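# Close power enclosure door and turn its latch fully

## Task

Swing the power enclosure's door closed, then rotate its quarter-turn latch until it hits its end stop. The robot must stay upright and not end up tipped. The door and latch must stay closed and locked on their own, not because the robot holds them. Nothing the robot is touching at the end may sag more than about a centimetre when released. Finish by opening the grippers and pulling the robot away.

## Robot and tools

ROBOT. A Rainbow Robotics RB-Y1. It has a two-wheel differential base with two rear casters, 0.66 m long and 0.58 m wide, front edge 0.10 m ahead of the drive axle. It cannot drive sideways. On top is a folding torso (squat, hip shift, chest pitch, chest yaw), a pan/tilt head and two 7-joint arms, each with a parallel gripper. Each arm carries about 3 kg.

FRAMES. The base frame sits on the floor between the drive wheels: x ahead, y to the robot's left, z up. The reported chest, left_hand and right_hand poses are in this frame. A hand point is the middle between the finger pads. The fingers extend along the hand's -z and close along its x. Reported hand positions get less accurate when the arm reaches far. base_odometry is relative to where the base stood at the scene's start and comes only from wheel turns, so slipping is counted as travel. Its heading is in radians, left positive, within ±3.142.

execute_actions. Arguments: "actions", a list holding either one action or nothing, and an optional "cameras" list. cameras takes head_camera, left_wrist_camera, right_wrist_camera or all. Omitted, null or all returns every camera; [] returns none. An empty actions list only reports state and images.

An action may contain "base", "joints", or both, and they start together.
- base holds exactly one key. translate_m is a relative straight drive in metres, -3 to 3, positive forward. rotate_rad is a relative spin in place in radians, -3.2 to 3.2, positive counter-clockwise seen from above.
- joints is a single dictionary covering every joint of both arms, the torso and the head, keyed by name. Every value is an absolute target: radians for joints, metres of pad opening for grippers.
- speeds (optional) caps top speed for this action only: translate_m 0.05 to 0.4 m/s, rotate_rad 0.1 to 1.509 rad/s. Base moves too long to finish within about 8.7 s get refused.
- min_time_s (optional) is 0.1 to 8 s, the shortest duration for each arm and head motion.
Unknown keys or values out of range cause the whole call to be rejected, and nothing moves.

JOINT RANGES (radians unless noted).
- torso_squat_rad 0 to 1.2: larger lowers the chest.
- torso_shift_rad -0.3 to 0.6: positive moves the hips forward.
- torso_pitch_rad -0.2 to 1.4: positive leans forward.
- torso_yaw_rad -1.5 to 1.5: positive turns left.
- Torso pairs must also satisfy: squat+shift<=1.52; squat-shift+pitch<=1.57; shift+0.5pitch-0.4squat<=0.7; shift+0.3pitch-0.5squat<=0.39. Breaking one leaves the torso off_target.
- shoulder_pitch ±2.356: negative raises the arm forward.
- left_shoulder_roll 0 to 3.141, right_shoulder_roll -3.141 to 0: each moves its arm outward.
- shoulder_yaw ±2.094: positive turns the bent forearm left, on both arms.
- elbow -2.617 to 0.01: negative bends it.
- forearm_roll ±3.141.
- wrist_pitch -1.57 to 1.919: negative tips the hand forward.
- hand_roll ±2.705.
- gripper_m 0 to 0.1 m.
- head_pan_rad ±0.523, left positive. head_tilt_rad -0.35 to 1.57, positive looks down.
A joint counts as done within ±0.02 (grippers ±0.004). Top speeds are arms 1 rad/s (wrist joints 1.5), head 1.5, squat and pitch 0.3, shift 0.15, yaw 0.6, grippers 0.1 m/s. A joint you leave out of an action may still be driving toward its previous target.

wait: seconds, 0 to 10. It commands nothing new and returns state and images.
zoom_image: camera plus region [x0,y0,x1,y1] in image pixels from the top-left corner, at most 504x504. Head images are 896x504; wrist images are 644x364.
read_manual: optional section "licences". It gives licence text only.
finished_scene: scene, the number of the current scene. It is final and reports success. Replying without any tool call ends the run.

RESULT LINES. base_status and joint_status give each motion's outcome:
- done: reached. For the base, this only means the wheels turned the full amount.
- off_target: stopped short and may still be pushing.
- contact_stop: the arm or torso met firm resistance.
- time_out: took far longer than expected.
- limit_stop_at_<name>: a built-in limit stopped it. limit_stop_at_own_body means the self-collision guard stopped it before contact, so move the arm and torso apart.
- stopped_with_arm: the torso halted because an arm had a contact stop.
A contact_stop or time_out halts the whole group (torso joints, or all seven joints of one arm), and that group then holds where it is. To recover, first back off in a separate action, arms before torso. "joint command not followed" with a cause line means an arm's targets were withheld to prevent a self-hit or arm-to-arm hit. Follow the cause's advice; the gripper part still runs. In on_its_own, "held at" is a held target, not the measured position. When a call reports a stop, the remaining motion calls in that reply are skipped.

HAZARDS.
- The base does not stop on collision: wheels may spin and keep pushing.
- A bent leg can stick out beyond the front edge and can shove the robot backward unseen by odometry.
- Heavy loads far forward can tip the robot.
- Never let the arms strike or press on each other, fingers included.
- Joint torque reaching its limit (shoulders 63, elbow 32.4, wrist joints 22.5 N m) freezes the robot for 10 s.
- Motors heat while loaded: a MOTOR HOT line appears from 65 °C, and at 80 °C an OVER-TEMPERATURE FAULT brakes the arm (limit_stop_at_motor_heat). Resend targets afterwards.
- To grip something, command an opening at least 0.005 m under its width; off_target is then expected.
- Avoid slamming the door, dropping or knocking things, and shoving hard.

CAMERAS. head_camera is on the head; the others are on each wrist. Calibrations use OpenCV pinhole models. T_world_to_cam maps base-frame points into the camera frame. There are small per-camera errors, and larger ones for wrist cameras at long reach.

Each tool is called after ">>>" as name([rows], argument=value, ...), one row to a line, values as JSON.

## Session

>>> execute_actions(actions=[])

Scene clock: 0.00 s.
base_odometry: x=+0.000 y=+0.000 heading=+0.000 (m, m, rad; odometry frame)
base_status: not commanded
joint_positions: torso_squat_rad=+0.350 torso_shift_rad=+0.001 torso_pitch_rad=+0.002 torso_yaw_rad=+0.001 left_shoulder_pitch_rad=-0.036 left_shoulder_roll_rad=+0.041 left_shoulder_yaw_rad=-0.042 left_elbow_rad=-0.165 left_forearm_roll_rad=+0.034 left_wrist_pitch_rad=-0.028 left_hand_roll_rad=-0.002 left_gripper_m=+0.101 right_shoulder_pitch_rad=-0.046 right_shoulder_roll_rad=-0.036 right_shoulder_yaw_rad=+0.028 right_elbow_rad=-0.105 right_forearm_roll_rad=+0.035 right_wrist_pitch_rad=-0.026 right_hand_roll_rad=+0.060 right_gripper_m=+0.101 head_pan_rad=+0.000 head_tilt_rad=+0.401
joint_status: not commanded
chest: x=-0.2263 y=+0.0008 z=+1.2476 quat_wxyz=(+1.000, +0.000, +0.001, +0.000) (m; base frame)
left_hand: x=-0.1153 y=+0.2469 z=+0.5711 quat_wxyz=(+0.993, +0.016, -0.112, -0.012) (m; base frame)
right_hand: x=-0.1378 y=-0.2441 z=+0.5688 quat_wxyz=(+0.994, -0.021, -0.084, +0.070) (m; base frame)
pictures: head_camera, left_wrist_camera, right_wrist_camera
camera_calibration (this result's frames):
head_camera: T_world_to_cam=[[0.0371396, -0.99931, 0.000512323, 0.00333071], [-0.354083, -0.013639, -0.935114, 1.33586], [0.934476, 0.0345484, -0.354345, 0.642261], [0, 0, 0, 1]] pos_world=[-0.127297, -0.000640921, 1.47676]
left_wrist_camera: T_world_to_cam=[[0.97041, -0.0761966, 0.229125, 0.000596582], [-0.208024, -0.745607, 0.633085, -0.175692], [0.122598, -0.662015, -0.739395, 0.681329], [0, 0, 0, 1]] pos_world=[-0.120657, 0.320098, 0.614863]
right_wrist_camera: T_world_to_cam=[[-0.978224, -0.134419, -0.158145, -0.0750648], [-0.202516, 0.785, 0.585459, -0.13267], [0.0454472, 0.604737, -0.795127, 0.690666], [0, 0, 0, 1]] pos_world=[-0.131687, -0.323615, 0.614969]
Images, in order (width x height): head_camera 896x504, left_wrist_camera 644x364, right_wrist_camera 644x364.

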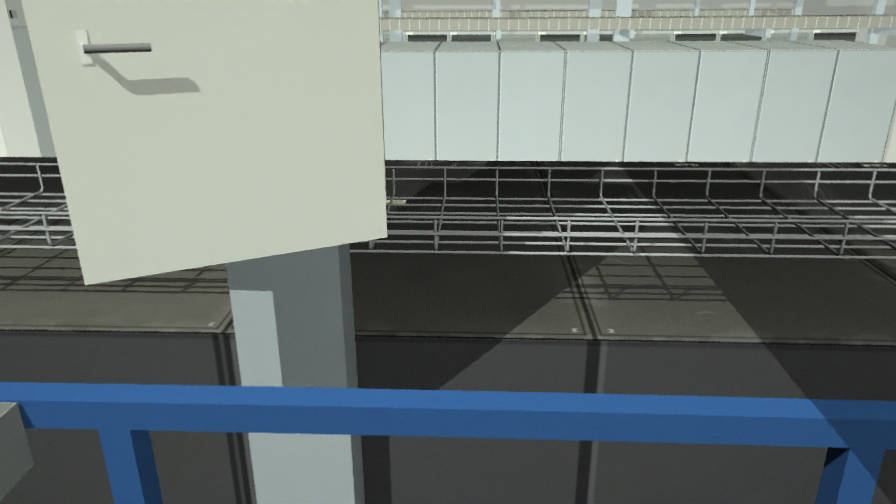

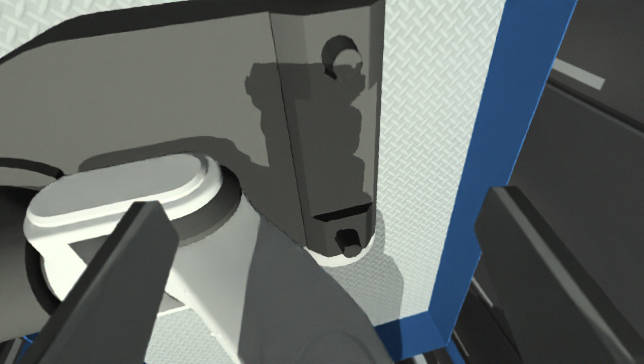

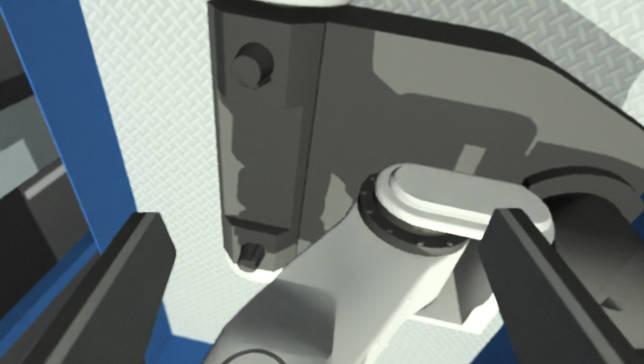

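>>> execute_actions([
  {"joints":{"head_tilt_rad":0.05,"head_pan_rad":0.25,"torso_squat_rad":0.1}},
], cameras=["head_camera"])

Scene clock: 2.53 s.
base_odometry: x=+0.000 y=+0.000 heading=+0.000 (m, m, rad; odometry frame)
base_status: not commanded
joint_positions: torso_squat_rad=+0.100 torso_shift_rad=+0.001 torso_pitch_rad=+0.003 torso_yaw_rad=+0.001 left_shoulder_pitch_rad=-0.036 left_shoulder_roll_rad=+0.041 left_shoulder_yaw_rad=-0.042 left_elbow_rad=-0.165 left_forearm_roll_rad=+0.034 left_wrist_pitch_rad=-0.028 left_hand_roll_rad=-0.002 left_gripper_m=+0.101 right_shoulder_pitch_rad=-0.046 right_shoulder_roll_rad=-0.036 right_shoulder_yaw_rad=+0.028 right_elbow_rad=-0.105 right_forearm_roll_rad=+0.035 right_wrist_pitch_rad=-0.026 right_hand_roll_rad=+0.060 right_gripper_m=+0.101 head_pan_rad=+0.250 head_tilt_rad=+0.050
joint_status: all done
chest: x=-0.2262 y=+0.0008 z=+1.2864 quat_wxyz=(+1.000, +0.000, +0.001, +0.000) (m; base frame)
left_hand: x=-0.1153 y=+0.2469 z=+0.6100 quat_wxyz=(+0.993, +0.016, -0.112, -0.012) (m; base frame)
right_hand: x=-0.1378 y=-0.2441 z=+0.6076 quat_wxyz=(+0.994, -0.021, -0.084, +0.070) (m; base frame)
pictures: head_camera
camera_calibration (this result's frames):
head_camera: T_world_to_cam=[[0.281355, -0.959523, 0.0124372, 0.0353008], [-0.00783825, -0.0152583, -0.999853, 1.53898], [0.959572, 0.281216, -0.011814, 0.15154], [0, 0, 0, 1]] pos_world=[-0.143283, 0.0147386, 1.54011]
Images, in order (width x height): head_camera 896x504.

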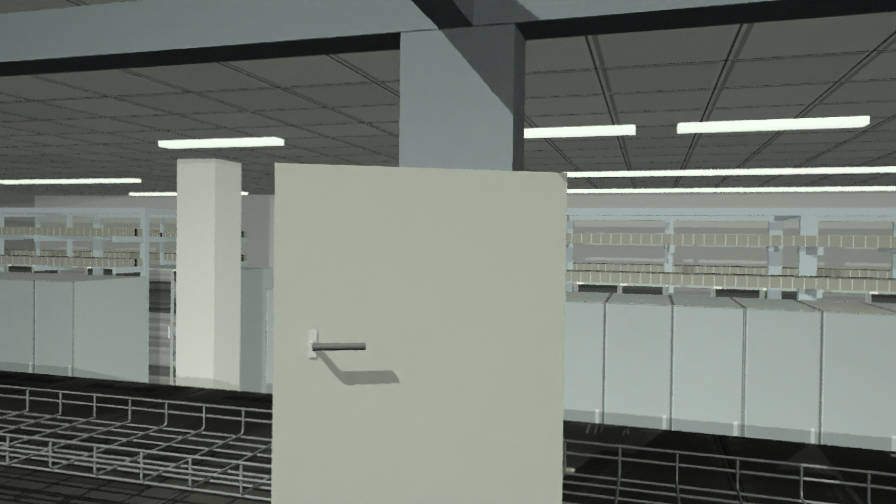

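>>> execute_actions([
  {"joints":{"torso_shift_rad":-0.2,"torso_yaw_rad":-0.3,"left_elbow_rad":-1.86,"left_shoulder_roll_rad":0.2,"head_pan_rad":0.5}},
], cameras=[])

>>> execute_actions([
  {"joints":{"left_shoulder_pitch_rad":-1.5,"left_shoulder_roll_rad":0.44,"left_shoulder_yaw_rad":1.745,"left_forearm_roll_rad":0,"left_wrist_pitch_rad":1.66,"left_hand_roll_rad":0}},
], cameras=["head_camera","left_wrist_camera"])

Scene clock: 17.43 s.
base_odometry: x=+0.000 y=+0.000 heading=+0.000 (m, m, rad; odometry frame)
base_status: not commanded
joint_positions: torso_squat_rad=+0.100 torso_shift_rad=-0.200 torso_pitch_rad=+0.002 torso_yaw_rad=-0.300 left_shoulder_pitch_rad=-0.036 left_shoulder_roll_rad=+0.200 left_shoulder_yaw_rad=-0.042 left_elbow_rad=-1.860 left_forearm_roll_rad=+0.034 left_wrist_pitch_rad=-0.028 left_hand_roll_rad=-0.002 left_gripper_m=+0.101 right_shoulder_pitch_rad=-0.046 right_shoulder_roll_rad=-0.036 right_shoulder_yaw_rad=+0.028 right_elbow_rad=-0.105 right_forearm_roll_rad=+0.035 right_wrist_pitch_rad=-0.026 right_hand_roll_rad=+0.060 right_gripper_m=+0.101 head_pan_rad=+0.500 head_tilt_rad=+0.050
joint_status: all done
chest: x=-0.3657 y=+0.0008 z=+1.2725 quat_wxyz=(+0.989, -0.001, +0.001, -0.149) (m; base frame)
left_hand: x=+0.1871 y=+0.0655 z=+1.2068 quat_wxyz=(+0.554, -0.097, -0.809, -0.170) (m; base frame)
right_hand: x=-0.3535 y=-0.2598 z=+0.5939 quat_wxyz=(+0.993, -0.034, -0.081, -0.080) (m; base frame)
pictures: none
No camera images: the call's "cameras" was empty. Leave "cameras" out to get every camera's image.

Scene clock: 19.87 s.
base_odometry: x=+0.000 y=+0.000 heading=+0.000 (m, m, rad; odometry frame)
base_status: not commanded
joint_positions: torso_squat_rad=+0.100 torso_shift_rad=-0.200 torso_pitch_rad=+0.002 torso_yaw_rad=-0.300 left_shoulder_pitch_rad=-1.500 left_shoulder_roll_rad=+0.440 left_shoulder_yaw_rad=+1.745 left_elbow_rad=-1.860 left_forearm_roll_rad=+0.000 left_wrist_pitch_rad=+1.660 left_hand_roll_rad=+0.000 left_gripper_m=+0.101 right_shoulder_pitch_rad=-0.046 right_shoulder_roll_rad=-0.036 right_shoulder_yaw_rad=+0.028 right_elbow_rad=-0.105 right_forearm_roll_rad=+0.035 right_wrist_pitch_rad=-0.026 right_hand_roll_rad=+0.060 right_gripper_m=+0.101 head_pan_rad=+0.500 head_tilt_rad=+0.050
joint_status: all done
chest: x=-0.3657 y=+0.0008 z=+1.2725 quat_wxyz=(+0.989, -0.001, +0.001, -0.149) (m; base frame)
left_hand: x=+0.2135 y=+0.4437 z=+1.3938 quat_wxyz=(+0.543, -0.450, -0.545, +0.454) (m; base frame)
right_hand: x=-0.3535 y=-0.2598 z=+0.5939 quat_wxyz=(+0.993, -0.034, -0.080, -0.080) (m; base frame)
pictures: head_camera, left_wrist_camera
camera_calibration (this result's frames):
head_camera: T_world_to_cam=[[0.232327, -0.972555, 0.0126474, 0.0514988], [-0.00825507, -0.0149743, -0.999854, 1.52377], [0.972603, 0.232189, -0.0115075, 0.29185], [0, 0, 0, 1]] pos_world=[-0.28324, 0.00513857, 1.52625]
left_wrist_camera: T_world_to_cam=[[-0.0147281, 0.973229, 0.229366, -0.747694], [-0.683339, -0.17726, 0.708256, -0.736859], [0.729952, -0.146304, 0.667656, -0.940028], [0, 0, 0, 1]] pos_world=[0.171639, 0.459532, 1.321]
Images, in order (width x height): head_camera 896x504, left_wrist_camera 644x364.

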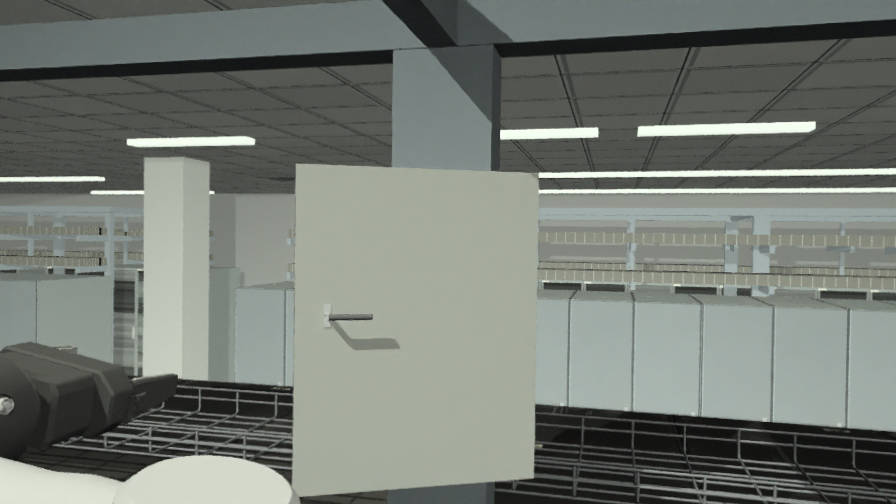

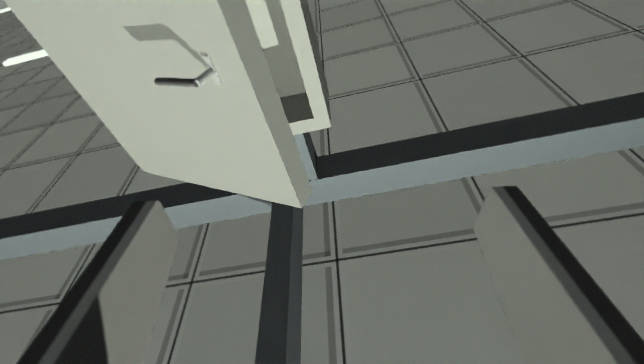

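>>> execute_actions([
  {"joints":{"torso_yaw_rad":-0.47,"left_wrist_pitch_rad":1.49,"left_shoulder_pitch_rad":-1.46,"torso_shift_rad":0.0}},
], cameras=["head_camera","left_wrist_camera"])

Scene clock: 23.50 s.
base_odometry: x=+0.000 y=+0.000 heading=+0.000 (m, m, rad; odometry frame)
base_status: not commanded
joint_positions: torso_squat_rad=+0.100 torso_shift_rad=+0.000 torso_pitch_rad=+0.003 torso_yaw_rad=-0.470 left_shoulder_pitch_rad=-1.460 left_shoulder_roll_rad=+0.440 left_shoulder_yaw_rad=+1.745 left_elbow_rad=-1.860 left_forearm_roll_rad=+0.000 left_wrist_pitch_rad=+1.490 left_hand_roll_rad=+0.000 left_gripper_m=+0.101 right_shoulder_pitch_rad=-0.046 right_shoulder_roll_rad=-0.036 right_shoulder_yaw_rad=+0.028 right_elbow_rad=-0.105 right_forearm_roll_rad=+0.035 right_wrist_pitch_rad=-0.026 right_hand_roll_rad=+0.060 right_gripper_m=+0.101 head_pan_rad=+0.500 head_tilt_rad=+0.050
joint_status: all done
chest: x=-0.2272 y=+0.0008 z=+1.2864 quat_wxyz=(+0.973, -0.001, +0.001, -0.233) (m; base frame)
left_hand: x=+0.4204 y=+0.3846 z=+1.3996 quat_wxyz=(+0.544, -0.443, -0.549, +0.454) (m; base frame)
right_hand: x=-0.2594 y=-0.2584 z=+0.6079 quat_wxyz=(+0.983, -0.040, -0.077, -0.164) (m; base frame)
pictures: head_camera, left_wrist_camera
camera_calibration (this result's frames):
head_camera: T_world_to_cam=[[0.0644809, -0.997834, 0.0130399, -0.0194595], [-0.010838, -0.0137666, -0.999846, 1.5382], [0.99786, 0.0643297, -0.0117022, 0.163417], [0, 0, 0, 1]] pos_world=[-0.145141, -0.00875419, 1.54013]
left_wrist_camera: T_world_to_cam=[[-0.0243564, 0.96966, 0.243241, -0.70237], [-0.679723, -0.19448, 0.707216, -0.603422], [0.733064, -0.148111, 0.663837, -1.09882], [0, 0, 0, 1]] pos_world=[0.378241, 0.400959, 1.32703]
Images, in order (width x height): head_camera 896x504, left_wrist_camera 644x364.

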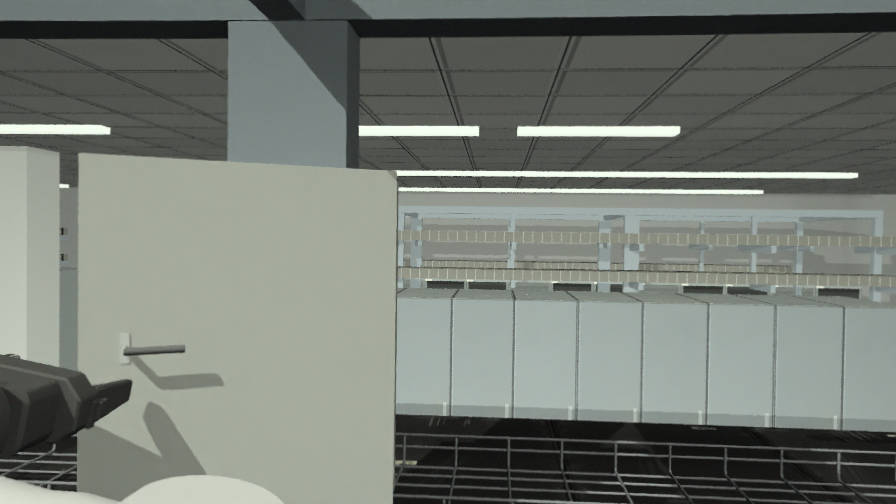

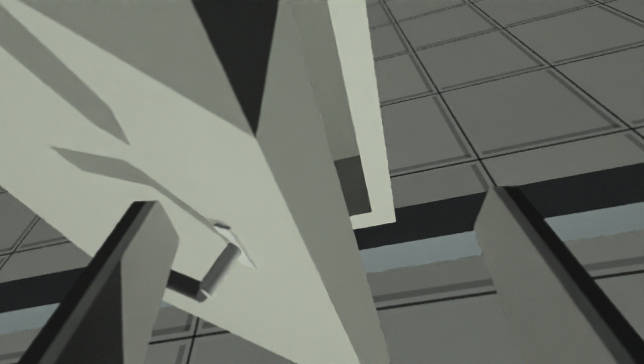

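>>> execute_actions([
  {"joints":{"torso_shift_rad":0.17}},
], cameras=["head_camera","left_wrist_camera"])

Scene clock: 26.43 s.
base_odometry: x=+0.000 y=+0.000 heading=+0.000 (m, m, rad; odometry frame)
base_status: not commanded
joint_positions: torso_squat_rad=+0.100 torso_shift_rad=+0.170 torso_pitch_rad=+0.003 torso_yaw_rad=-0.470 left_shoulder_pitch_rad=-1.460 left_shoulder_roll_rad=+0.440 left_shoulder_yaw_rad=+1.745 left_elbow_rad=-1.860 left_forearm_roll_rad=+0.000 left_wrist_pitch_rad=+1.490 left_hand_roll_rad=+0.000 left_gripper_m=+0.101 right_shoulder_pitch_rad=-0.046 right_shoulder_roll_rad=-0.036 right_shoulder_yaw_rad=+0.028 right_elbow_rad=-0.105 right_forearm_roll_rad=+0.035 right_wrist_pitch_rad=-0.026 right_hand_roll_rad=+0.060 right_gripper_m=+0.101 head_pan_rad=+0.500 head_tilt_rad=+0.050
joint_status: all done
chest: x=-0.1093 y=+0.0008 z=+1.2764 quat_wxyz=(+0.973, -0.001, +0.001, -0.233) (m; base frame)
left_hand: x=+0.5382 y=+0.3847 z=+1.3896 quat_wxyz=(+0.544, -0.443, -0.550, +0.454) (m; base frame)
right_hand: x=-0.1415 y=-0.2584 z=+0.5979 quat_wxyz=(+0.983, -0.040, -0.077, -0.164) (m; base frame)
pictures: head_camera, left_wrist_camera
camera_calibration (this result's frames):
head_camera: T_world_to_cam=[[0.0644681, -0.997835, 0.0130407, -0.0269365], [-0.0108271, -0.0137665, -0.999847, 1.52944], [0.997861, 0.0643171, -0.0116912, 0.0457114], [0, 0, 0, 1]] pos_world=[-0.0273177, -0.00876321, 1.53009]
left_wrist_camera: T_world_to_cam=[[-0.0247388, 0.969655, 0.243224, -0.696984], [-0.679728, -0.194719, 0.707146, -0.51609], [0.733047, -0.147832, 0.663918, -1.1787], [0, 0, 0, 1]] pos_world=[0.495999, 0.401092, 1.31703]
Images, in order (width x height): head_camera 896x504, left_wrist_camera 644x364.

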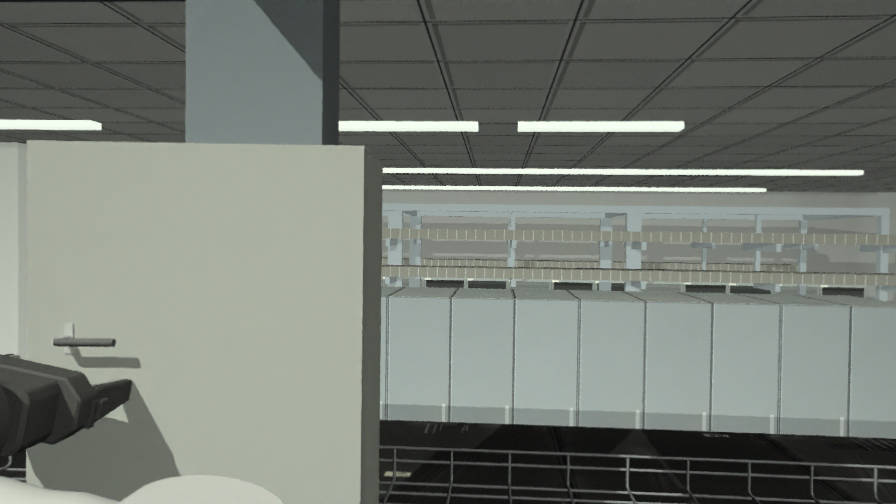

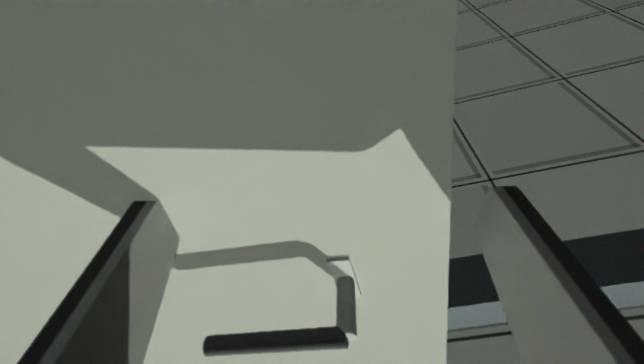

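>>> execute_actions([
  {"joints":{"torso_shift_rad":0.22}},
], cameras=["head_camera","left_wrist_camera"])

Scene clock: 28.80 s.
base_odometry: x=+0.000 y=+0.000 heading=+0.000 (m, m, rad; odometry frame)
base_status: not commanded
joint_positions: torso_squat_rad=+0.100 torso_shift_rad=+0.197 torso_pitch_rad=+0.000 torso_yaw_rad=-0.469 left_shoulder_pitch_rad=-1.460 left_shoulder_roll_rad=+0.440 left_shoulder_yaw_rad=+1.745 left_elbow_rad=-1.861 left_forearm_roll_rad=+0.000 left_wrist_pitch_rad=+1.490 left_hand_roll_rad=+0.000 left_gripper_m=+0.101 right_shoulder_pitch_rad=-0.046 right_shoulder_roll_rad=-0.036 right_shoulder_yaw_rad=+0.028 right_elbow_rad=-0.105 right_forearm_roll_rad=+0.035 right_wrist_pitch_rad=-0.026 right_hand_roll_rad=+0.060 right_gripper_m=+0.101 head_pan_rad=+0.500 head_tilt_rad=+0.050
joint_status: torso_shift_rad contact_stop (moved +0.027 of +0.050)
on_its_own: torso_shift_rad is held at +0.197, not at your +0.220, since a contact_stop
chest: x=-0.0918 y=+0.0008 z=+1.2730 quat_wxyz=(+0.973, +0.000, +0.000, -0.233) (m; base frame)
left_hand: x=+0.5549 y=+0.3855 z=+1.3874 quat_wxyz=(+0.543, -0.443, -0.550, +0.454) (m; base frame)
right_hand: x=-0.1221 y=-0.2584 z=+0.5944 quat_wxyz=(+0.983, -0.040, -0.079, -0.163) (m; base frame)
pictures: head_camera, left_wrist_camera
camera_calibration (this result's frames):
head_camera: T_world_to_cam=[[0.0650823, -0.997794, 0.0131038, -0.0281083], [-0.00858088, -0.0136907, -0.999869, 1.52646], [0.997843, 0.0649613, -0.00945298, 0.0253096], [0, 0, 0, 1]] pos_world=[-0.0103272, -0.00879207, 1.52687]
left_wrist_camera: T_world_to_cam=[[-0.0268197, 0.969597, 0.243232, -0.695639], [-0.680674, -0.19591, 0.705905, -0.500356], [0.732095, -0.146629, 0.665234, -1.1912], [0, 0, 0, 1]] pos_world=[0.512834, 0.4018, 1.31483]
Images, in order (width x height): head_camera 896x504, left_wrist_camera 644x364.

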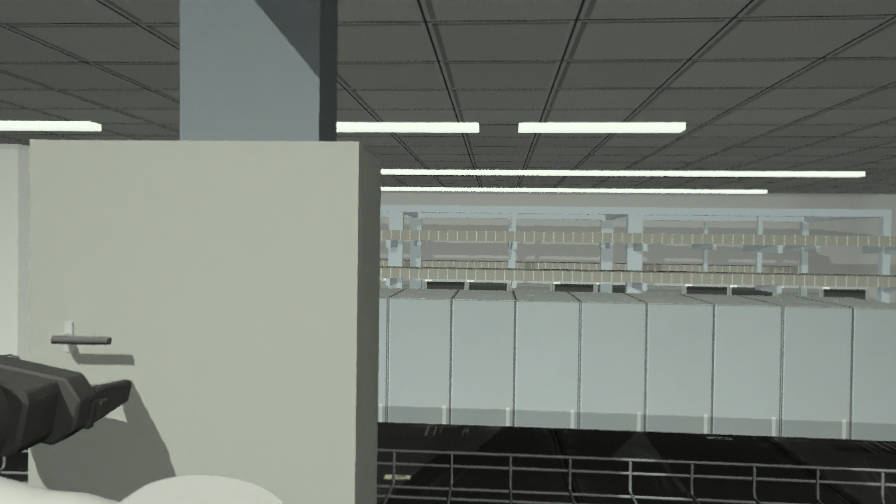

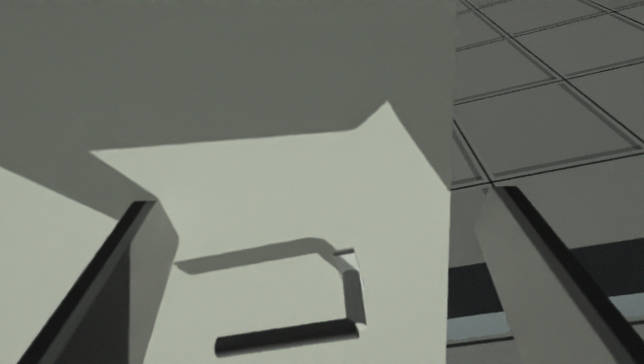

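>>> execute_actions([
  {"joints":{"torso_shift_rad":0.1}},
], cameras=[])

>>> execute_actions([
  {"joints":{"torso_yaw_rad":-0.405,"left_shoulder_pitch_rad":-1.65,"left_wrist_pitch_rad":1.55}},
], cameras=[])

>>> execute_actions([
  {"joints":{"torso_shift_rad":0.21}},
], cameras=["head_camera","left_wrist_camera"])

Scene clock: 35.33 s.
base_odometry: x=+0.000 y=+0.000 heading=+0.000 (m, m, rad; odometry frame)
base_status: not commanded
joint_positions: torso_squat_rad=+0.100 torso_shift_rad=+0.100 torso_pitch_rad=+0.001 torso_yaw_rad=-0.469 left_shoulder_pitch_rad=-1.460 left_shoulder_roll_rad=+0.440 left_shoulder_yaw_rad=+1.745 left_elbow_rad=-1.860 left_forearm_roll_rad=+0.000 left_wrist_pitch_rad=+1.490 left_hand_roll_rad=+0.000 left_gripper_m=+0.101 right_shoulder_pitch_rad=-0.046 right_shoulder_roll_rad=-0.036 right_shoulder_yaw_rad=+0.028 right_elbow_rad=-0.105 right_forearm_roll_rad=+0.035 right_wrist_pitch_rad=-0.026 right_hand_roll_rad=+0.060 right_gripper_m=+0.101 head_pan_rad=+0.500 head_tilt_rad=+0.050
joint_status: all done
chest: x=-0.1582 y=+0.0008 z=+1.2829 quat_wxyz=(+0.973, -0.001, +0.000, -0.233) (m; base frame)
left_hand: x=+0.4889 y=+0.3851 z=+1.3969 quat_wxyz=(+0.543, -0.443, -0.550, +0.454) (m; base frame)
right_hand: x=-0.1890 y=-0.2584 z=+0.6044 quat_wxyz=(+0.983, -0.040, -0.078, -0.163) (m; base frame)
pictures: none
No camera images: the call's "cameras" was empty. Leave "cameras" out to get every camera's image.

Scene clock: 36.13 s.
base_odometry: x=+0.000 y=+0.000 heading=+0.000 (m, m, rad; odometry frame)
base_status: not commanded
joint_positions: torso_squat_rad=+0.100 torso_shift_rad=+0.100 torso_pitch_rad=+0.001 torso_yaw_rad=-0.405 left_shoulder_pitch_rad=-1.650 left_shoulder_roll_rad=+0.440 left_shoulder_yaw_rad=+1.745 left_elbow_rad=-1.860 left_forearm_roll_rad=+0.000 left_wrist_pitch_rad=+1.550 left_hand_roll_rad=+0.000 left_gripper_m=+0.101 right_shoulder_pitch_rad=-0.046 right_shoulder_roll_rad=-0.036 right_shoulder_yaw_rad=+0.028 right_elbow_rad=-0.105 right_forearm_roll_rad=+0.035 right_wrist_pitch_rad=-0.026 right_hand_roll_rad=+0.060 right_gripper_m=+0.101 head_pan_rad=+0.500 head_tilt_rad=+0.050
joint_status: all done
chest: x=-0.1582 y=+0.0008 z=+1.2829 quat_wxyz=(+0.980, -0.001, +0.000, -0.201) (m; base frame)
left_hand: x=+0.4649 y=+0.3825 z=+1.4686 quat_wxyz=(+0.497, -0.511, -0.560, +0.422) (m; base frame)
right_hand: x=-0.1723 y=-0.2598 z=+0.6044 quat_wxyz=(+0.987, -0.038, -0.079, -0.132) (m; base frame)
pictures: none
No camera images: the call's "cameras" was empty. Leave "cameras" out to get every camera's image.

Scene clock: 37.67 s.
base_odometry: x=+0.000 y=+0.000 heading=+0.000 (m, m, rad; odometry frame)
base_status: not commanded
joint_positions: torso_squat_rad=+0.100 torso_shift_rad=+0.210 torso_pitch_rad=+0.001 torso_yaw_rad=-0.405 left_shoulder_pitch_rad=-1.650 left_shoulder_roll_rad=+0.440 left_shoulder_yaw_rad=+1.745 left_elbow_rad=-1.860 left_forearm_roll_rad=+0.000 left_wrist_pitch_rad=+1.550 left_hand_roll_rad=+0.000 left_gripper_m=+0.101 right_shoulder_pitch_rad=-0.046 right_shoulder_roll_rad=-0.036 right_shoulder_yaw_rad=+0.028 right_elbow_rad=-0.105 right_forearm_roll_rad=+0.035 right_wrist_pitch_rad=-0.026 right_hand_roll_rad=+0.060 right_gripper_m=+0.101 head_pan_rad=+0.500 head_tilt_rad=+0.050
joint_status: all done
chest: x=-0.0823 y=+0.0008 z=+1.2711 quat_wxyz=(+0.980, -0.001, +0.001, -0.201) (m; base frame)
left_hand: x=+0.5408 y=+0.3825 z=+1.4566 quat_wxyz=(+0.497, -0.511, -0.560, +0.422) (m; base frame)
right_hand: x=-0.0968 y=-0.2598 z=+0.5925 quat_wxyz=(+0.987, -0.038, -0.079, -0.132) (m; base frame)
pictures: head_camera, left_wrist_camera
camera_calibration (this result's frames):
head_camera: T_world_to_cam=[[0.129144, -0.991541, 0.0129388, -0.0232201], [-0.00882191, -0.0141964, -0.99986, 1.52464], [0.991587, 0.129012, -0.0105807, 0.0167138], [0, 0, 0, 1]] pos_world=[-0.000124266, -0.00353559, 1.5249]
left_wrist_camera: T_world_to_cam=[[0.00115043, 0.985116, 0.171888, -0.627052], [-0.789093, -0.104692, 0.605287, -0.389065], [0.614273, -0.136332, 0.777227, -1.33068], [0, 0, 0, 1]] pos_world=[0.511112, 0.395572, 1.37752]
Images, in order (width x height): head_camera 896x504, left_wrist_camera 644x364.

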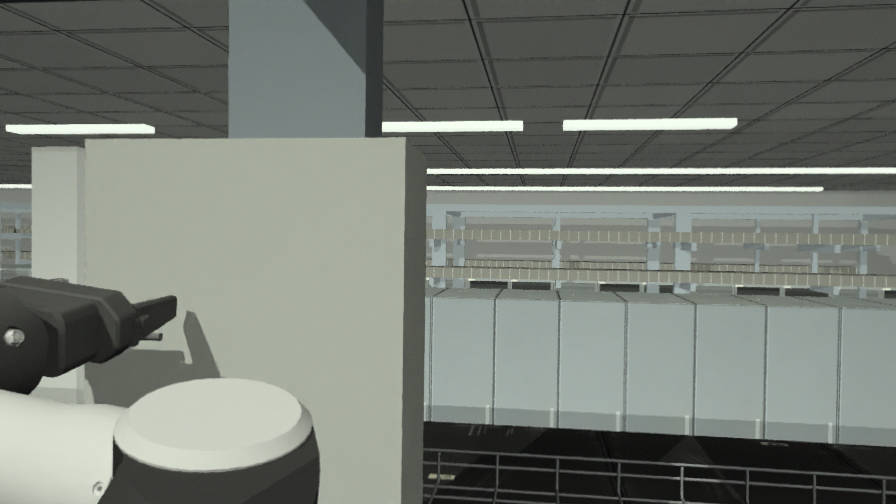

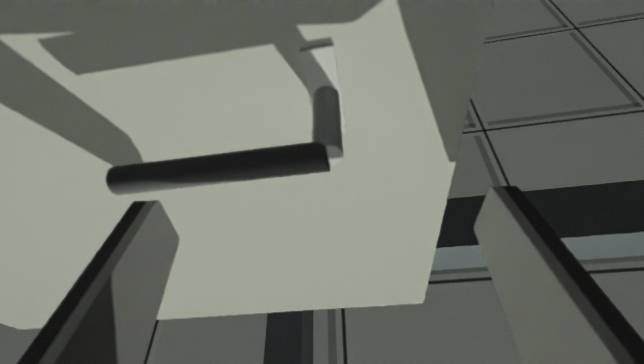

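>>> execute_actions([
  {"joints":{"torso_shift_rad":0.225}},
])

>>> zoom_image(camera="head_camera", region=[200,50,700,450])

Scene clock: 45.43 s.
base_odometry: x=+0.000 y=+0.000 heading=+0.000 (m, m, rad; odometry frame)
base_status: not commanded
joint_positions: torso_squat_rad=+0.100 torso_shift_rad=+0.225 torso_pitch_rad=+0.001 torso_yaw_rad=-0.405 left_shoulder_pitch_rad=-1.650 left_shoulder_roll_rad=+0.440 left_shoulder_yaw_rad=+1.745 left_elbow_rad=-1.860 left_forearm_roll_rad=+0.000 left_wrist_pitch_rad=+1.550 left_hand_roll_rad=+0.000 left_gripper_m=+0.101 right_shoulder_pitch_rad=-0.046 right_shoulder_roll_rad=-0.036 right_shoulder_yaw_rad=+0.028 right_elbow_rad=-0.105 right_forearm_roll_rad=+0.035 right_wrist_pitch_rad=-0.026 right_hand_roll_rad=+0.060 right_gripper_m=+0.101 head_pan_rad=+0.500 head_tilt_rad=+0.050
joint_status: all done
chest: x=-0.0721 y=+0.0008 z=+1.2689 quat_wxyz=(+0.980, -0.001, +0.001, -0.201) (m; base frame)
left_hand: x=+0.5510 y=+0.3825 z=+1.4543 quat_wxyz=(+0.497, -0.511, -0.560, +0.422) (m; base frame)
right_hand: x=-0.0866 y=-0.2598 z=+0.5903 quat_wxyz=(+0.987, -0.038, -0.079, -0.132) (m; base frame)
pictures: head_camera, left_wrist_camera, right_wrist_camera
camera_calibration (this result's frames):
head_camera: T_world_to_cam=[[0.129144, -0.991541, 0.0129352, -0.0245071], [-0.00885125, -0.0141966, -0.99986, 1.52247], [0.991586, 0.129012, -0.0106098, 0.00659751], [0, 0, 0, 1]] pos_world=[0.0100987, -0.00353713, 1.52264]
left_wrist_camera: T_world_to_cam=[[0.00115835, 0.985116, 0.171886, -0.626671], [-0.789078, -0.104688, 0.605307, -0.379663], [0.614292, -0.136333, 0.777212, -1.33518], [0, 0, 0, 1]] pos_world=[0.521331, 0.39557, 1.37525]
right_wrist_camera: T_world_to_cam=[[-0.95167, 0.262379, -0.159627, 0.0826211], [0.122939, 0.801744, 0.584887, -0.0897021], [0.281442, 0.536996, -0.795252, 0.71783], [0, 0, 0, 1]] pos_world=[-0.112371, -0.335231, 0.63651]
Images, in order (width x height): head_camera 896x504, left_wrist_camera 644x364, right_wrist_camera 644x364.

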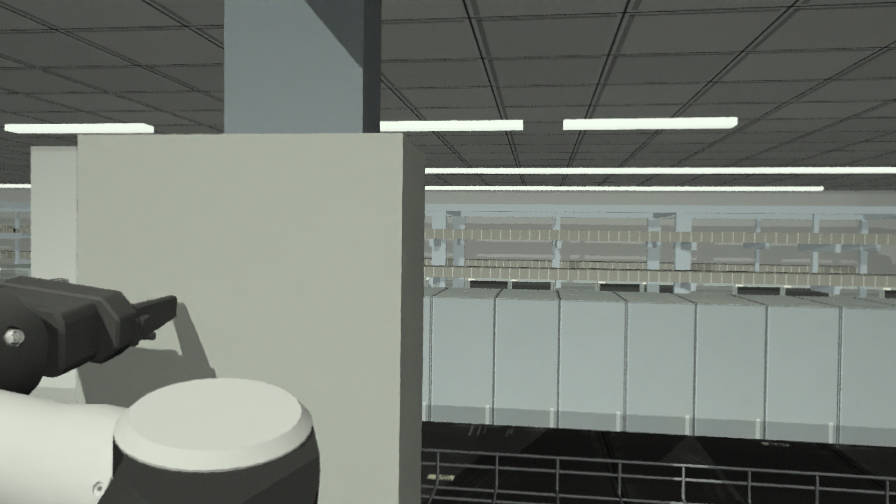

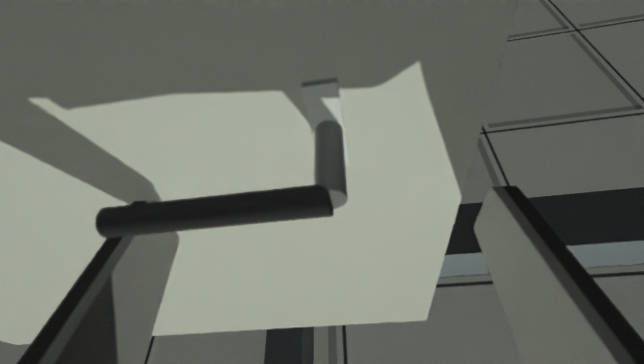

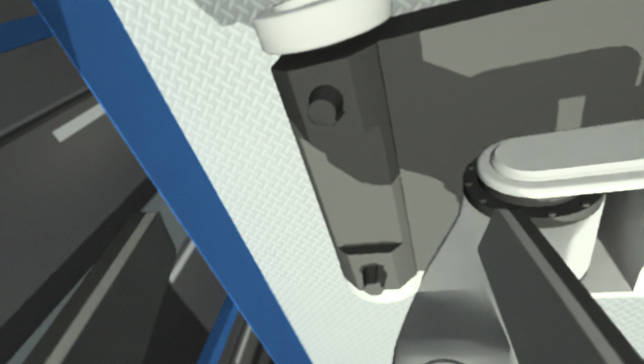

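Region (200, 50, 700, 450) of head_camera's 896x504 image, scaled by 1.008, with more detail than that image has; it fills the top 403 rows of this view, and the rest is white.

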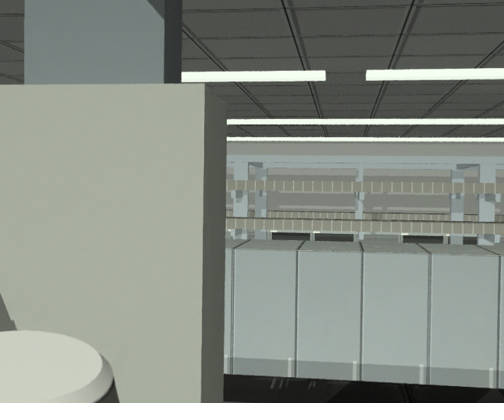

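>>> execute_actions([
  {"joints":{"torso_squat_rad":0.3,"torso_shift_rad":0.235}},
], cameras=["head_camera","left_wrist_camera"])

Scene clock: 48.40 s.
base_odometry: x=+0.000 y=+0.000 heading=+0.000 (m, m, rad; odometry frame)
base_status: not commanded
joint_positions: torso_squat_rad=+0.300 torso_shift_rad=+0.235 torso_pitch_rad=+0.001 torso_yaw_rad=-0.405 left_shoulder_pitch_rad=-1.650 left_shoulder_roll_rad=+0.440 left_shoulder_yaw_rad=+1.745 left_elbow_rad=-1.860 left_forearm_roll_rad=+0.000 left_wrist_pitch_rad=+1.550 left_hand_roll_rad=+0.000 left_gripper_m=+0.101 right_shoulder_pitch_rad=-0.046 right_shoulder_roll_rad=-0.036 right_shoulder_yaw_rad=+0.028 right_elbow_rad=-0.105 right_forearm_roll_rad=+0.035 right_wrist_pitch_rad=-0.026 right_hand_roll_rad=+0.060 right_gripper_m=+0.101 head_pan_rad=+0.500 head_tilt_rad=+0.050
joint_status: all done
chest: x=-0.0720 y=+0.0008 z=+1.2403 quat_wxyz=(+0.980, -0.001, +0.000, -0.201) (m; base frame)
left_hand: x=+0.5511 y=+0.3825 z=+1.4260 quat_wxyz=(+0.497, -0.511, -0.560, +0.422) (m; base frame)
right_hand: x=-0.0862 y=-0.2598 z=+0.5617 quat_wxyz=(+0.987, -0.038, -0.079, -0.132) (m; base frame)
pictures: head_camera, left_wrist_camera
camera_calibration (this result's frames):
head_camera: T_world_to_cam=[[0.129139, -0.991541, 0.0129893, -0.0242424], [-0.00843033, -0.0141963, -0.999864, 1.49393], [0.991591, 0.129012, -0.0101923, 0.00565765], [0, 0, 0, 1]] pos_world=[0.0101149, -0.00355885, 1.4941]
left_wrist_camera: T_world_to_cam=[[0.00108864, 0.985116, 0.171885, -0.621742], [-0.789337, -0.104684, 0.60497, -0.361873], [0.61396, -0.136333, 0.777475, -1.3134], [0, 0, 0, 1]] pos_world=[0.521409, 0.395546, 1.34692]
Images, in order (width x height): head_camera 896x504, left_wrist_camera 644x364.

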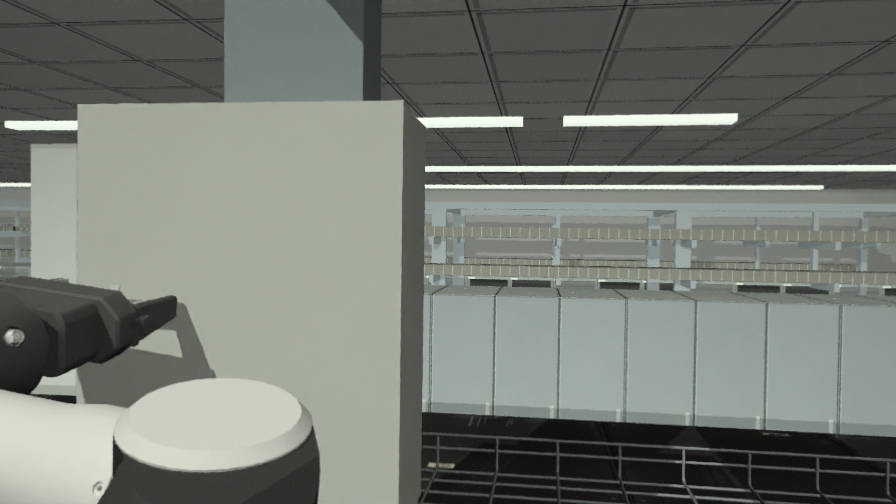

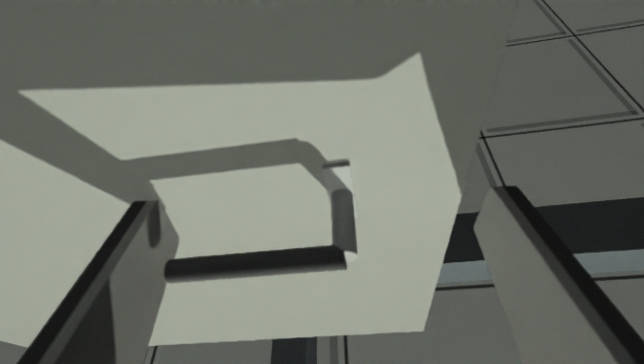

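>>> execute_actions([
  {"joints":{"torso_squat_rad":0.05,"torso_shift_rad":0.225}},
], cameras=[])

>>> execute_actions([
  {"joints":{"torso_shift_rad":0.26,"torso_yaw_rad":-0.39,"left_wrist_pitch_rad":1.565}},
], cameras=["head_camera","left_wrist_camera"])

Scene clock: 58.17 s.
base_odometry: x=+0.000 y=+0.000 heading=+0.000 (m, m, rad; odometry frame)
base_status: not commanded
joint_positions: torso_squat_rad=+0.050 torso_shift_rad=+0.225 torso_pitch_rad=+0.001 torso_yaw_rad=-0.405 left_shoulder_pitch_rad=-1.650 left_shoulder_roll_rad=+0.440 left_shoulder_yaw_rad=+1.745 left_elbow_rad=-1.860 left_forearm_roll_rad=+0.000 left_wrist_pitch_rad=+1.550 left_hand_roll_rad=+0.000 left_gripper_m=+0.101 right_shoulder_pitch_rad=-0.046 right_shoulder_roll_rad=-0.036 right_shoulder_yaw_rad=+0.028 right_elbow_rad=-0.105 right_forearm_roll_rad=+0.035 right_wrist_pitch_rad=-0.026 right_hand_roll_rad=+0.060 right_gripper_m=+0.101 head_pan_rad=+0.500 head_tilt_rad=+0.050
joint_status: all done
chest: x=-0.0716 y=+0.0008 z=+1.2714 quat_wxyz=(+0.980, -0.001, +0.001, -0.201) (m; base frame)
left_hand: x=+0.5515 y=+0.3825 z=+1.4569 quat_wxyz=(+0.497, -0.511, -0.560, +0.422) (m; base frame)
right_hand: x=-0.0860 y=-0.2598 z=+0.5929 quat_wxyz=(+0.987, -0.038, -0.079, -0.132) (m; base frame)
pictures: none
No camera images: the call's "cameras" was empty. Leave "cameras" out to get every camera's image.

Scene clock: 59.27 s.
base_odometry: x=+0.000 y=+0.000 heading=+0.000 (m, m, rad; odometry frame)
base_status: not commanded
joint_positions: torso_squat_rad=+0.051 torso_shift_rad=+0.248 torso_pitch_rad=-0.007 torso_yaw_rad=-0.392 left_shoulder_pitch_rad=-1.650 left_shoulder_roll_rad=+0.441 left_shoulder_yaw_rad=+1.745 left_elbow_rad=-1.862 left_forearm_roll_rad=+0.000 left_wrist_pitch_rad=+1.566 left_hand_roll_rad=+0.000 left_gripper_m=+0.101 right_shoulder_pitch_rad=-0.046 right_shoulder_roll_rad=-0.036 right_shoulder_yaw_rad=+0.028 right_elbow_rad=-0.105 right_forearm_roll_rad=+0.035 right_wrist_pitch_rad=-0.026 right_hand_roll_rad=+0.060 right_gripper_m=+0.101 head_pan_rad=+0.500 head_tilt_rad=+0.050
joint_status: torso_shift_rad contact_stop (moved +0.022 of +0.035); torso_yaw_rad contact_stop (moved +0.013 of +0.015); the others done
chest: x=-0.0589 y=+0.0007 z=+1.2677 quat_wxyz=(+0.981, +0.000, -0.003, -0.195) (m; base frame)
left_hand: x=+0.5572 y=+0.3872 z=+1.4581 quat_wxyz=(+0.496, -0.512, -0.562, +0.419) (m; base frame)
right_hand: x=-0.0643 y=-0.2600 z=+0.5890 quat_wxyz=(+0.988, -0.037, -0.084, -0.125) (m; base frame)
pictures: head_camera, left_wrist_camera
camera_calibration (this result's frames):
head_camera: T_world_to_cam=[[0.141605, -0.989825, 0.0139686, -0.0268695], [-0.000301593, -0.0141539, -0.9999, 1.52199], [0.989923, 0.141587, -0.0023028, -0.0171671], [0, 0, 0, 1]] pos_world=[0.021258, -0.00262335, 1.52217]
left_wrist_camera: T_world_to_cam=[[0.00110255, 0.984745, 0.173999, -0.634862], [-0.793502, -0.105029, 0.599435, -0.365419], [0.608566, -0.13873, 0.781282, -1.34314], [0, 0, 0, 1]] pos_world=[0.528131, 0.400464, 1.37889]
Images, in order (width x height): head_camera 896x504, left_wrist_camera 644x364.

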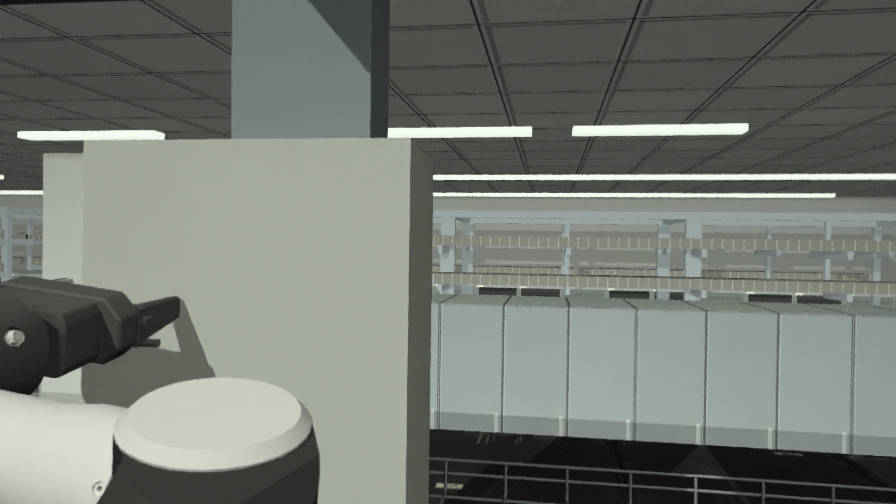

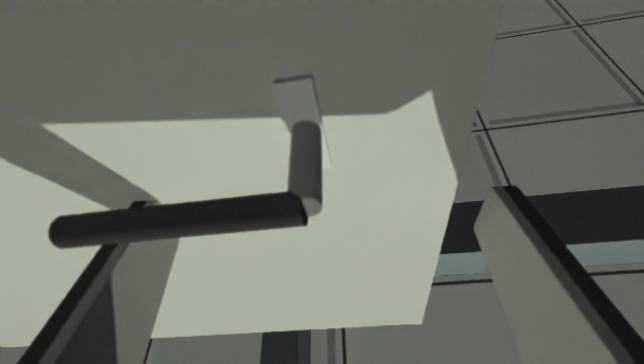

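>>> execute_actions([
  {"joints":{"torso_shift_rad":0.24,"torso_pitch_rad":0}},
], cameras=[])

>>> execute_actions([
  {"joints":{"torso_squat_rad":0.35,"torso_shift_rad":0.255}},
], cameras=["head_camera","left_wrist_camera"])

Scene clock: 62.17 s.
base_odometry: x=+0.000 y=+0.000 heading=+0.000 (m, m, rad; odometry frame)
base_status: not commanded
joint_positions: torso_squat_rad=+0.051 torso_shift_rad=+0.240 torso_pitch_rad=-0.001 torso_yaw_rad=-0.393 left_shoulder_pitch_rad=-1.650 left_shoulder_roll_rad=+0.440 left_shoulder_yaw_rad=+1.745 left_elbow_rad=-1.860 left_forearm_roll_rad=+0.000 left_wrist_pitch_rad=+1.565 left_hand_roll_rad=+0.000 left_gripper_m=+0.101 right_shoulder_pitch_rad=-0.046 right_shoulder_roll_rad=-0.036 right_shoulder_yaw_rad=+0.028 right_elbow_rad=-0.105 right_forearm_roll_rad=+0.035 right_wrist_pitch_rad=-0.026 right_hand_roll_rad=+0.060 right_gripper_m=+0.101 head_pan_rad=+0.500 head_tilt_rad=+0.050
joint_status: all done
chest: x=-0.0621 y=+0.0007 z=+1.2690 quat_wxyz=(+0.981, +0.000, +0.000, -0.195) (m; base frame)
left_hand: x=+0.5556 y=+0.3868 z=+1.4557 quat_wxyz=(+0.498, -0.511, -0.560, +0.420) (m; base frame)
right_hand: x=-0.0720 y=-0.2600 z=+0.5904 quat_wxyz=(+0.988, -0.037, -0.080, -0.125) (m; base frame)
pictures: none
No camera images: the call's "cameras" was empty. Leave "cameras" out to get every camera's image.

Scene clock: 63.93 s.
base_odometry: x=+0.000 y=+0.000 heading=+0.000 (m, m, rad; odometry frame)
base_status: not commanded
joint_positions: torso_squat_rad=+0.350 torso_shift_rad=+0.255 torso_pitch_rad=+0.000 torso_yaw_rad=-0.393 left_shoulder_pitch_rad=-1.650 left_shoulder_roll_rad=+0.440 left_shoulder_yaw_rad=+1.745 left_elbow_rad=-1.860 left_forearm_roll_rad=+0.000 left_wrist_pitch_rad=+1.565 left_hand_roll_rad=+0.000 left_gripper_m=+0.101 right_shoulder_pitch_rad=-0.046 right_shoulder_roll_rad=-0.036 right_shoulder_yaw_rad=+0.028 right_elbow_rad=-0.105 right_forearm_roll_rad=+0.035 right_wrist_pitch_rad=-0.026 right_hand_roll_rad=+0.060 right_gripper_m=+0.101 head_pan_rad=+0.500 head_tilt_rad=+0.050
joint_status: all done
chest: x=-0.0623 y=+0.0007 z=+1.2262 quat_wxyz=(+0.981, +0.000, +0.000, -0.195) (m; base frame)
left_hand: x=+0.5556 y=+0.3867 z=+1.4128 quat_wxyz=(+0.498, -0.511, -0.560, +0.420) (m; base frame)
right_hand: x=-0.0724 y=-0.2600 z=+0.5476 quat_wxyz=(+0.988, -0.037, -0.080, -0.125) (m; base frame)
pictures: head_camera, left_wrist_camera
camera_calibration (this result's frames):
head_camera: T_world_to_cam=[[0.141401, -0.989866, 0.013073, -0.0247025], [-0.00690229, -0.0141912, -0.999875, 1.48008], [0.989928, 0.141293, -0.00883899, -0.00585999], [0, 0, 0, 1]] pos_world=[0.0195099, -0.00262018, 1.48016]
left_wrist_camera: T_world_to_cam=[[0.00322698, 0.984736, 0.174023, -0.627702], [-0.789767, -0.104237, 0.604485, -0.349119], [0.613398, -0.139388, 0.777376, -1.30366], [0, 0, 0, 1]] pos_world=[0.525968, 0.400015, 1.33371]
Images, in order (width x height): head_camera 896x504, left_wrist_camera 644x364.

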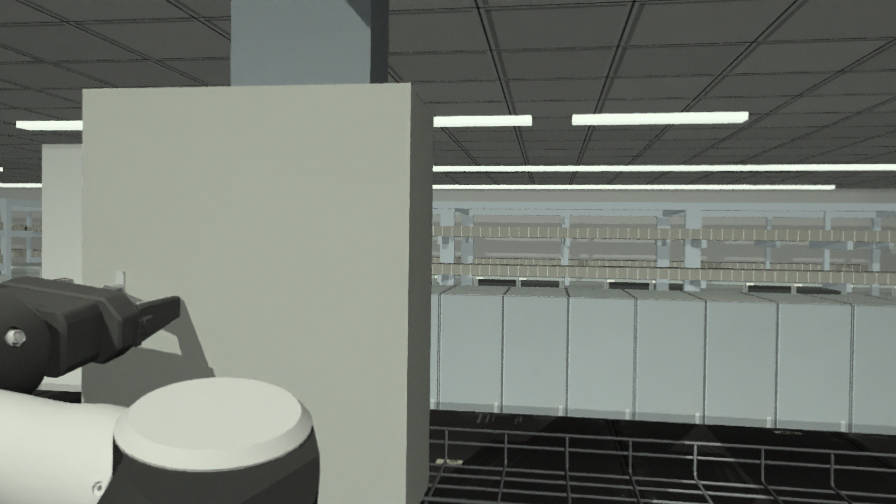

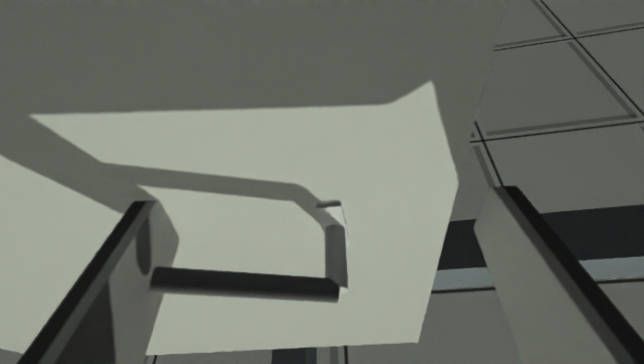

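>>> execute_actions([
  {"joints":{"torso_squat_rad":0.58,"torso_shift_rad":0.28}},
], cameras=["left_wrist_camera"])

Scene clock: 67.23 s.
base_odometry: x=+0.000 y=+0.000 heading=+0.000 (m, m, rad; odometry frame)
base_status: not commanded
joint_positions: torso_squat_rad=+0.580 torso_shift_rad=+0.280 torso_pitch_rad=+0.000 torso_yaw_rad=-0.393 left_shoulder_pitch_rad=-1.650 left_shoulder_roll_rad=+0.440 left_shoulder_yaw_rad=+1.745 left_elbow_rad=-1.860 left_forearm_roll_rad=+0.000 left_wrist_pitch_rad=+1.565 left_hand_roll_rad=+0.000 left_gripper_m=+0.101 right_shoulder_pitch_rad=-0.046 right_shoulder_roll_rad=-0.036 right_shoulder_yaw_rad=+0.028 right_elbow_rad=-0.105 right_forearm_roll_rad=+0.035 right_wrist_pitch_rad=-0.026 right_hand_roll_rad=+0.060 right_gripper_m=+0.101 head_pan_rad=+0.500 head_tilt_rad=+0.050
joint_status: all done
chest: x=-0.0663 y=+0.0006 z=+1.1526 quat_wxyz=(+0.981, +0.000, +0.000, -0.195) (m; base frame)
left_hand: x=+0.5517 y=+0.3866 z=+1.3390 quat_wxyz=(+0.498, -0.511, -0.560, +0.421) (m; base frame)
right_hand: x=-0.0765 y=-0.2601 z=+0.4740 quat_wxyz=(+0.988, -0.037, -0.080, -0.125) (m; base frame)
pictures: left_wrist_camera
camera_calibration (this result's frames):
left_wrist_camera: T_world_to_cam=[[0.00335682, 0.984742, 0.173986, -0.614801], [-0.789511, -0.104172, 0.604831, -0.308207], [0.613727, -0.139395, 0.777115, -1.24373], [0, 0, 0, 1]] pos_world=[0.522039, 0.399946, 1.2599]
Images, in order (width x height): left_wrist_camera 644x364.

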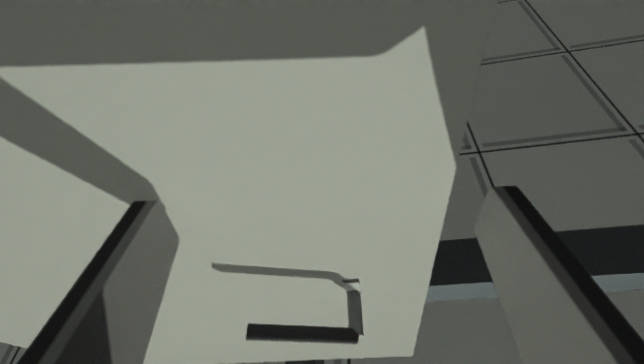

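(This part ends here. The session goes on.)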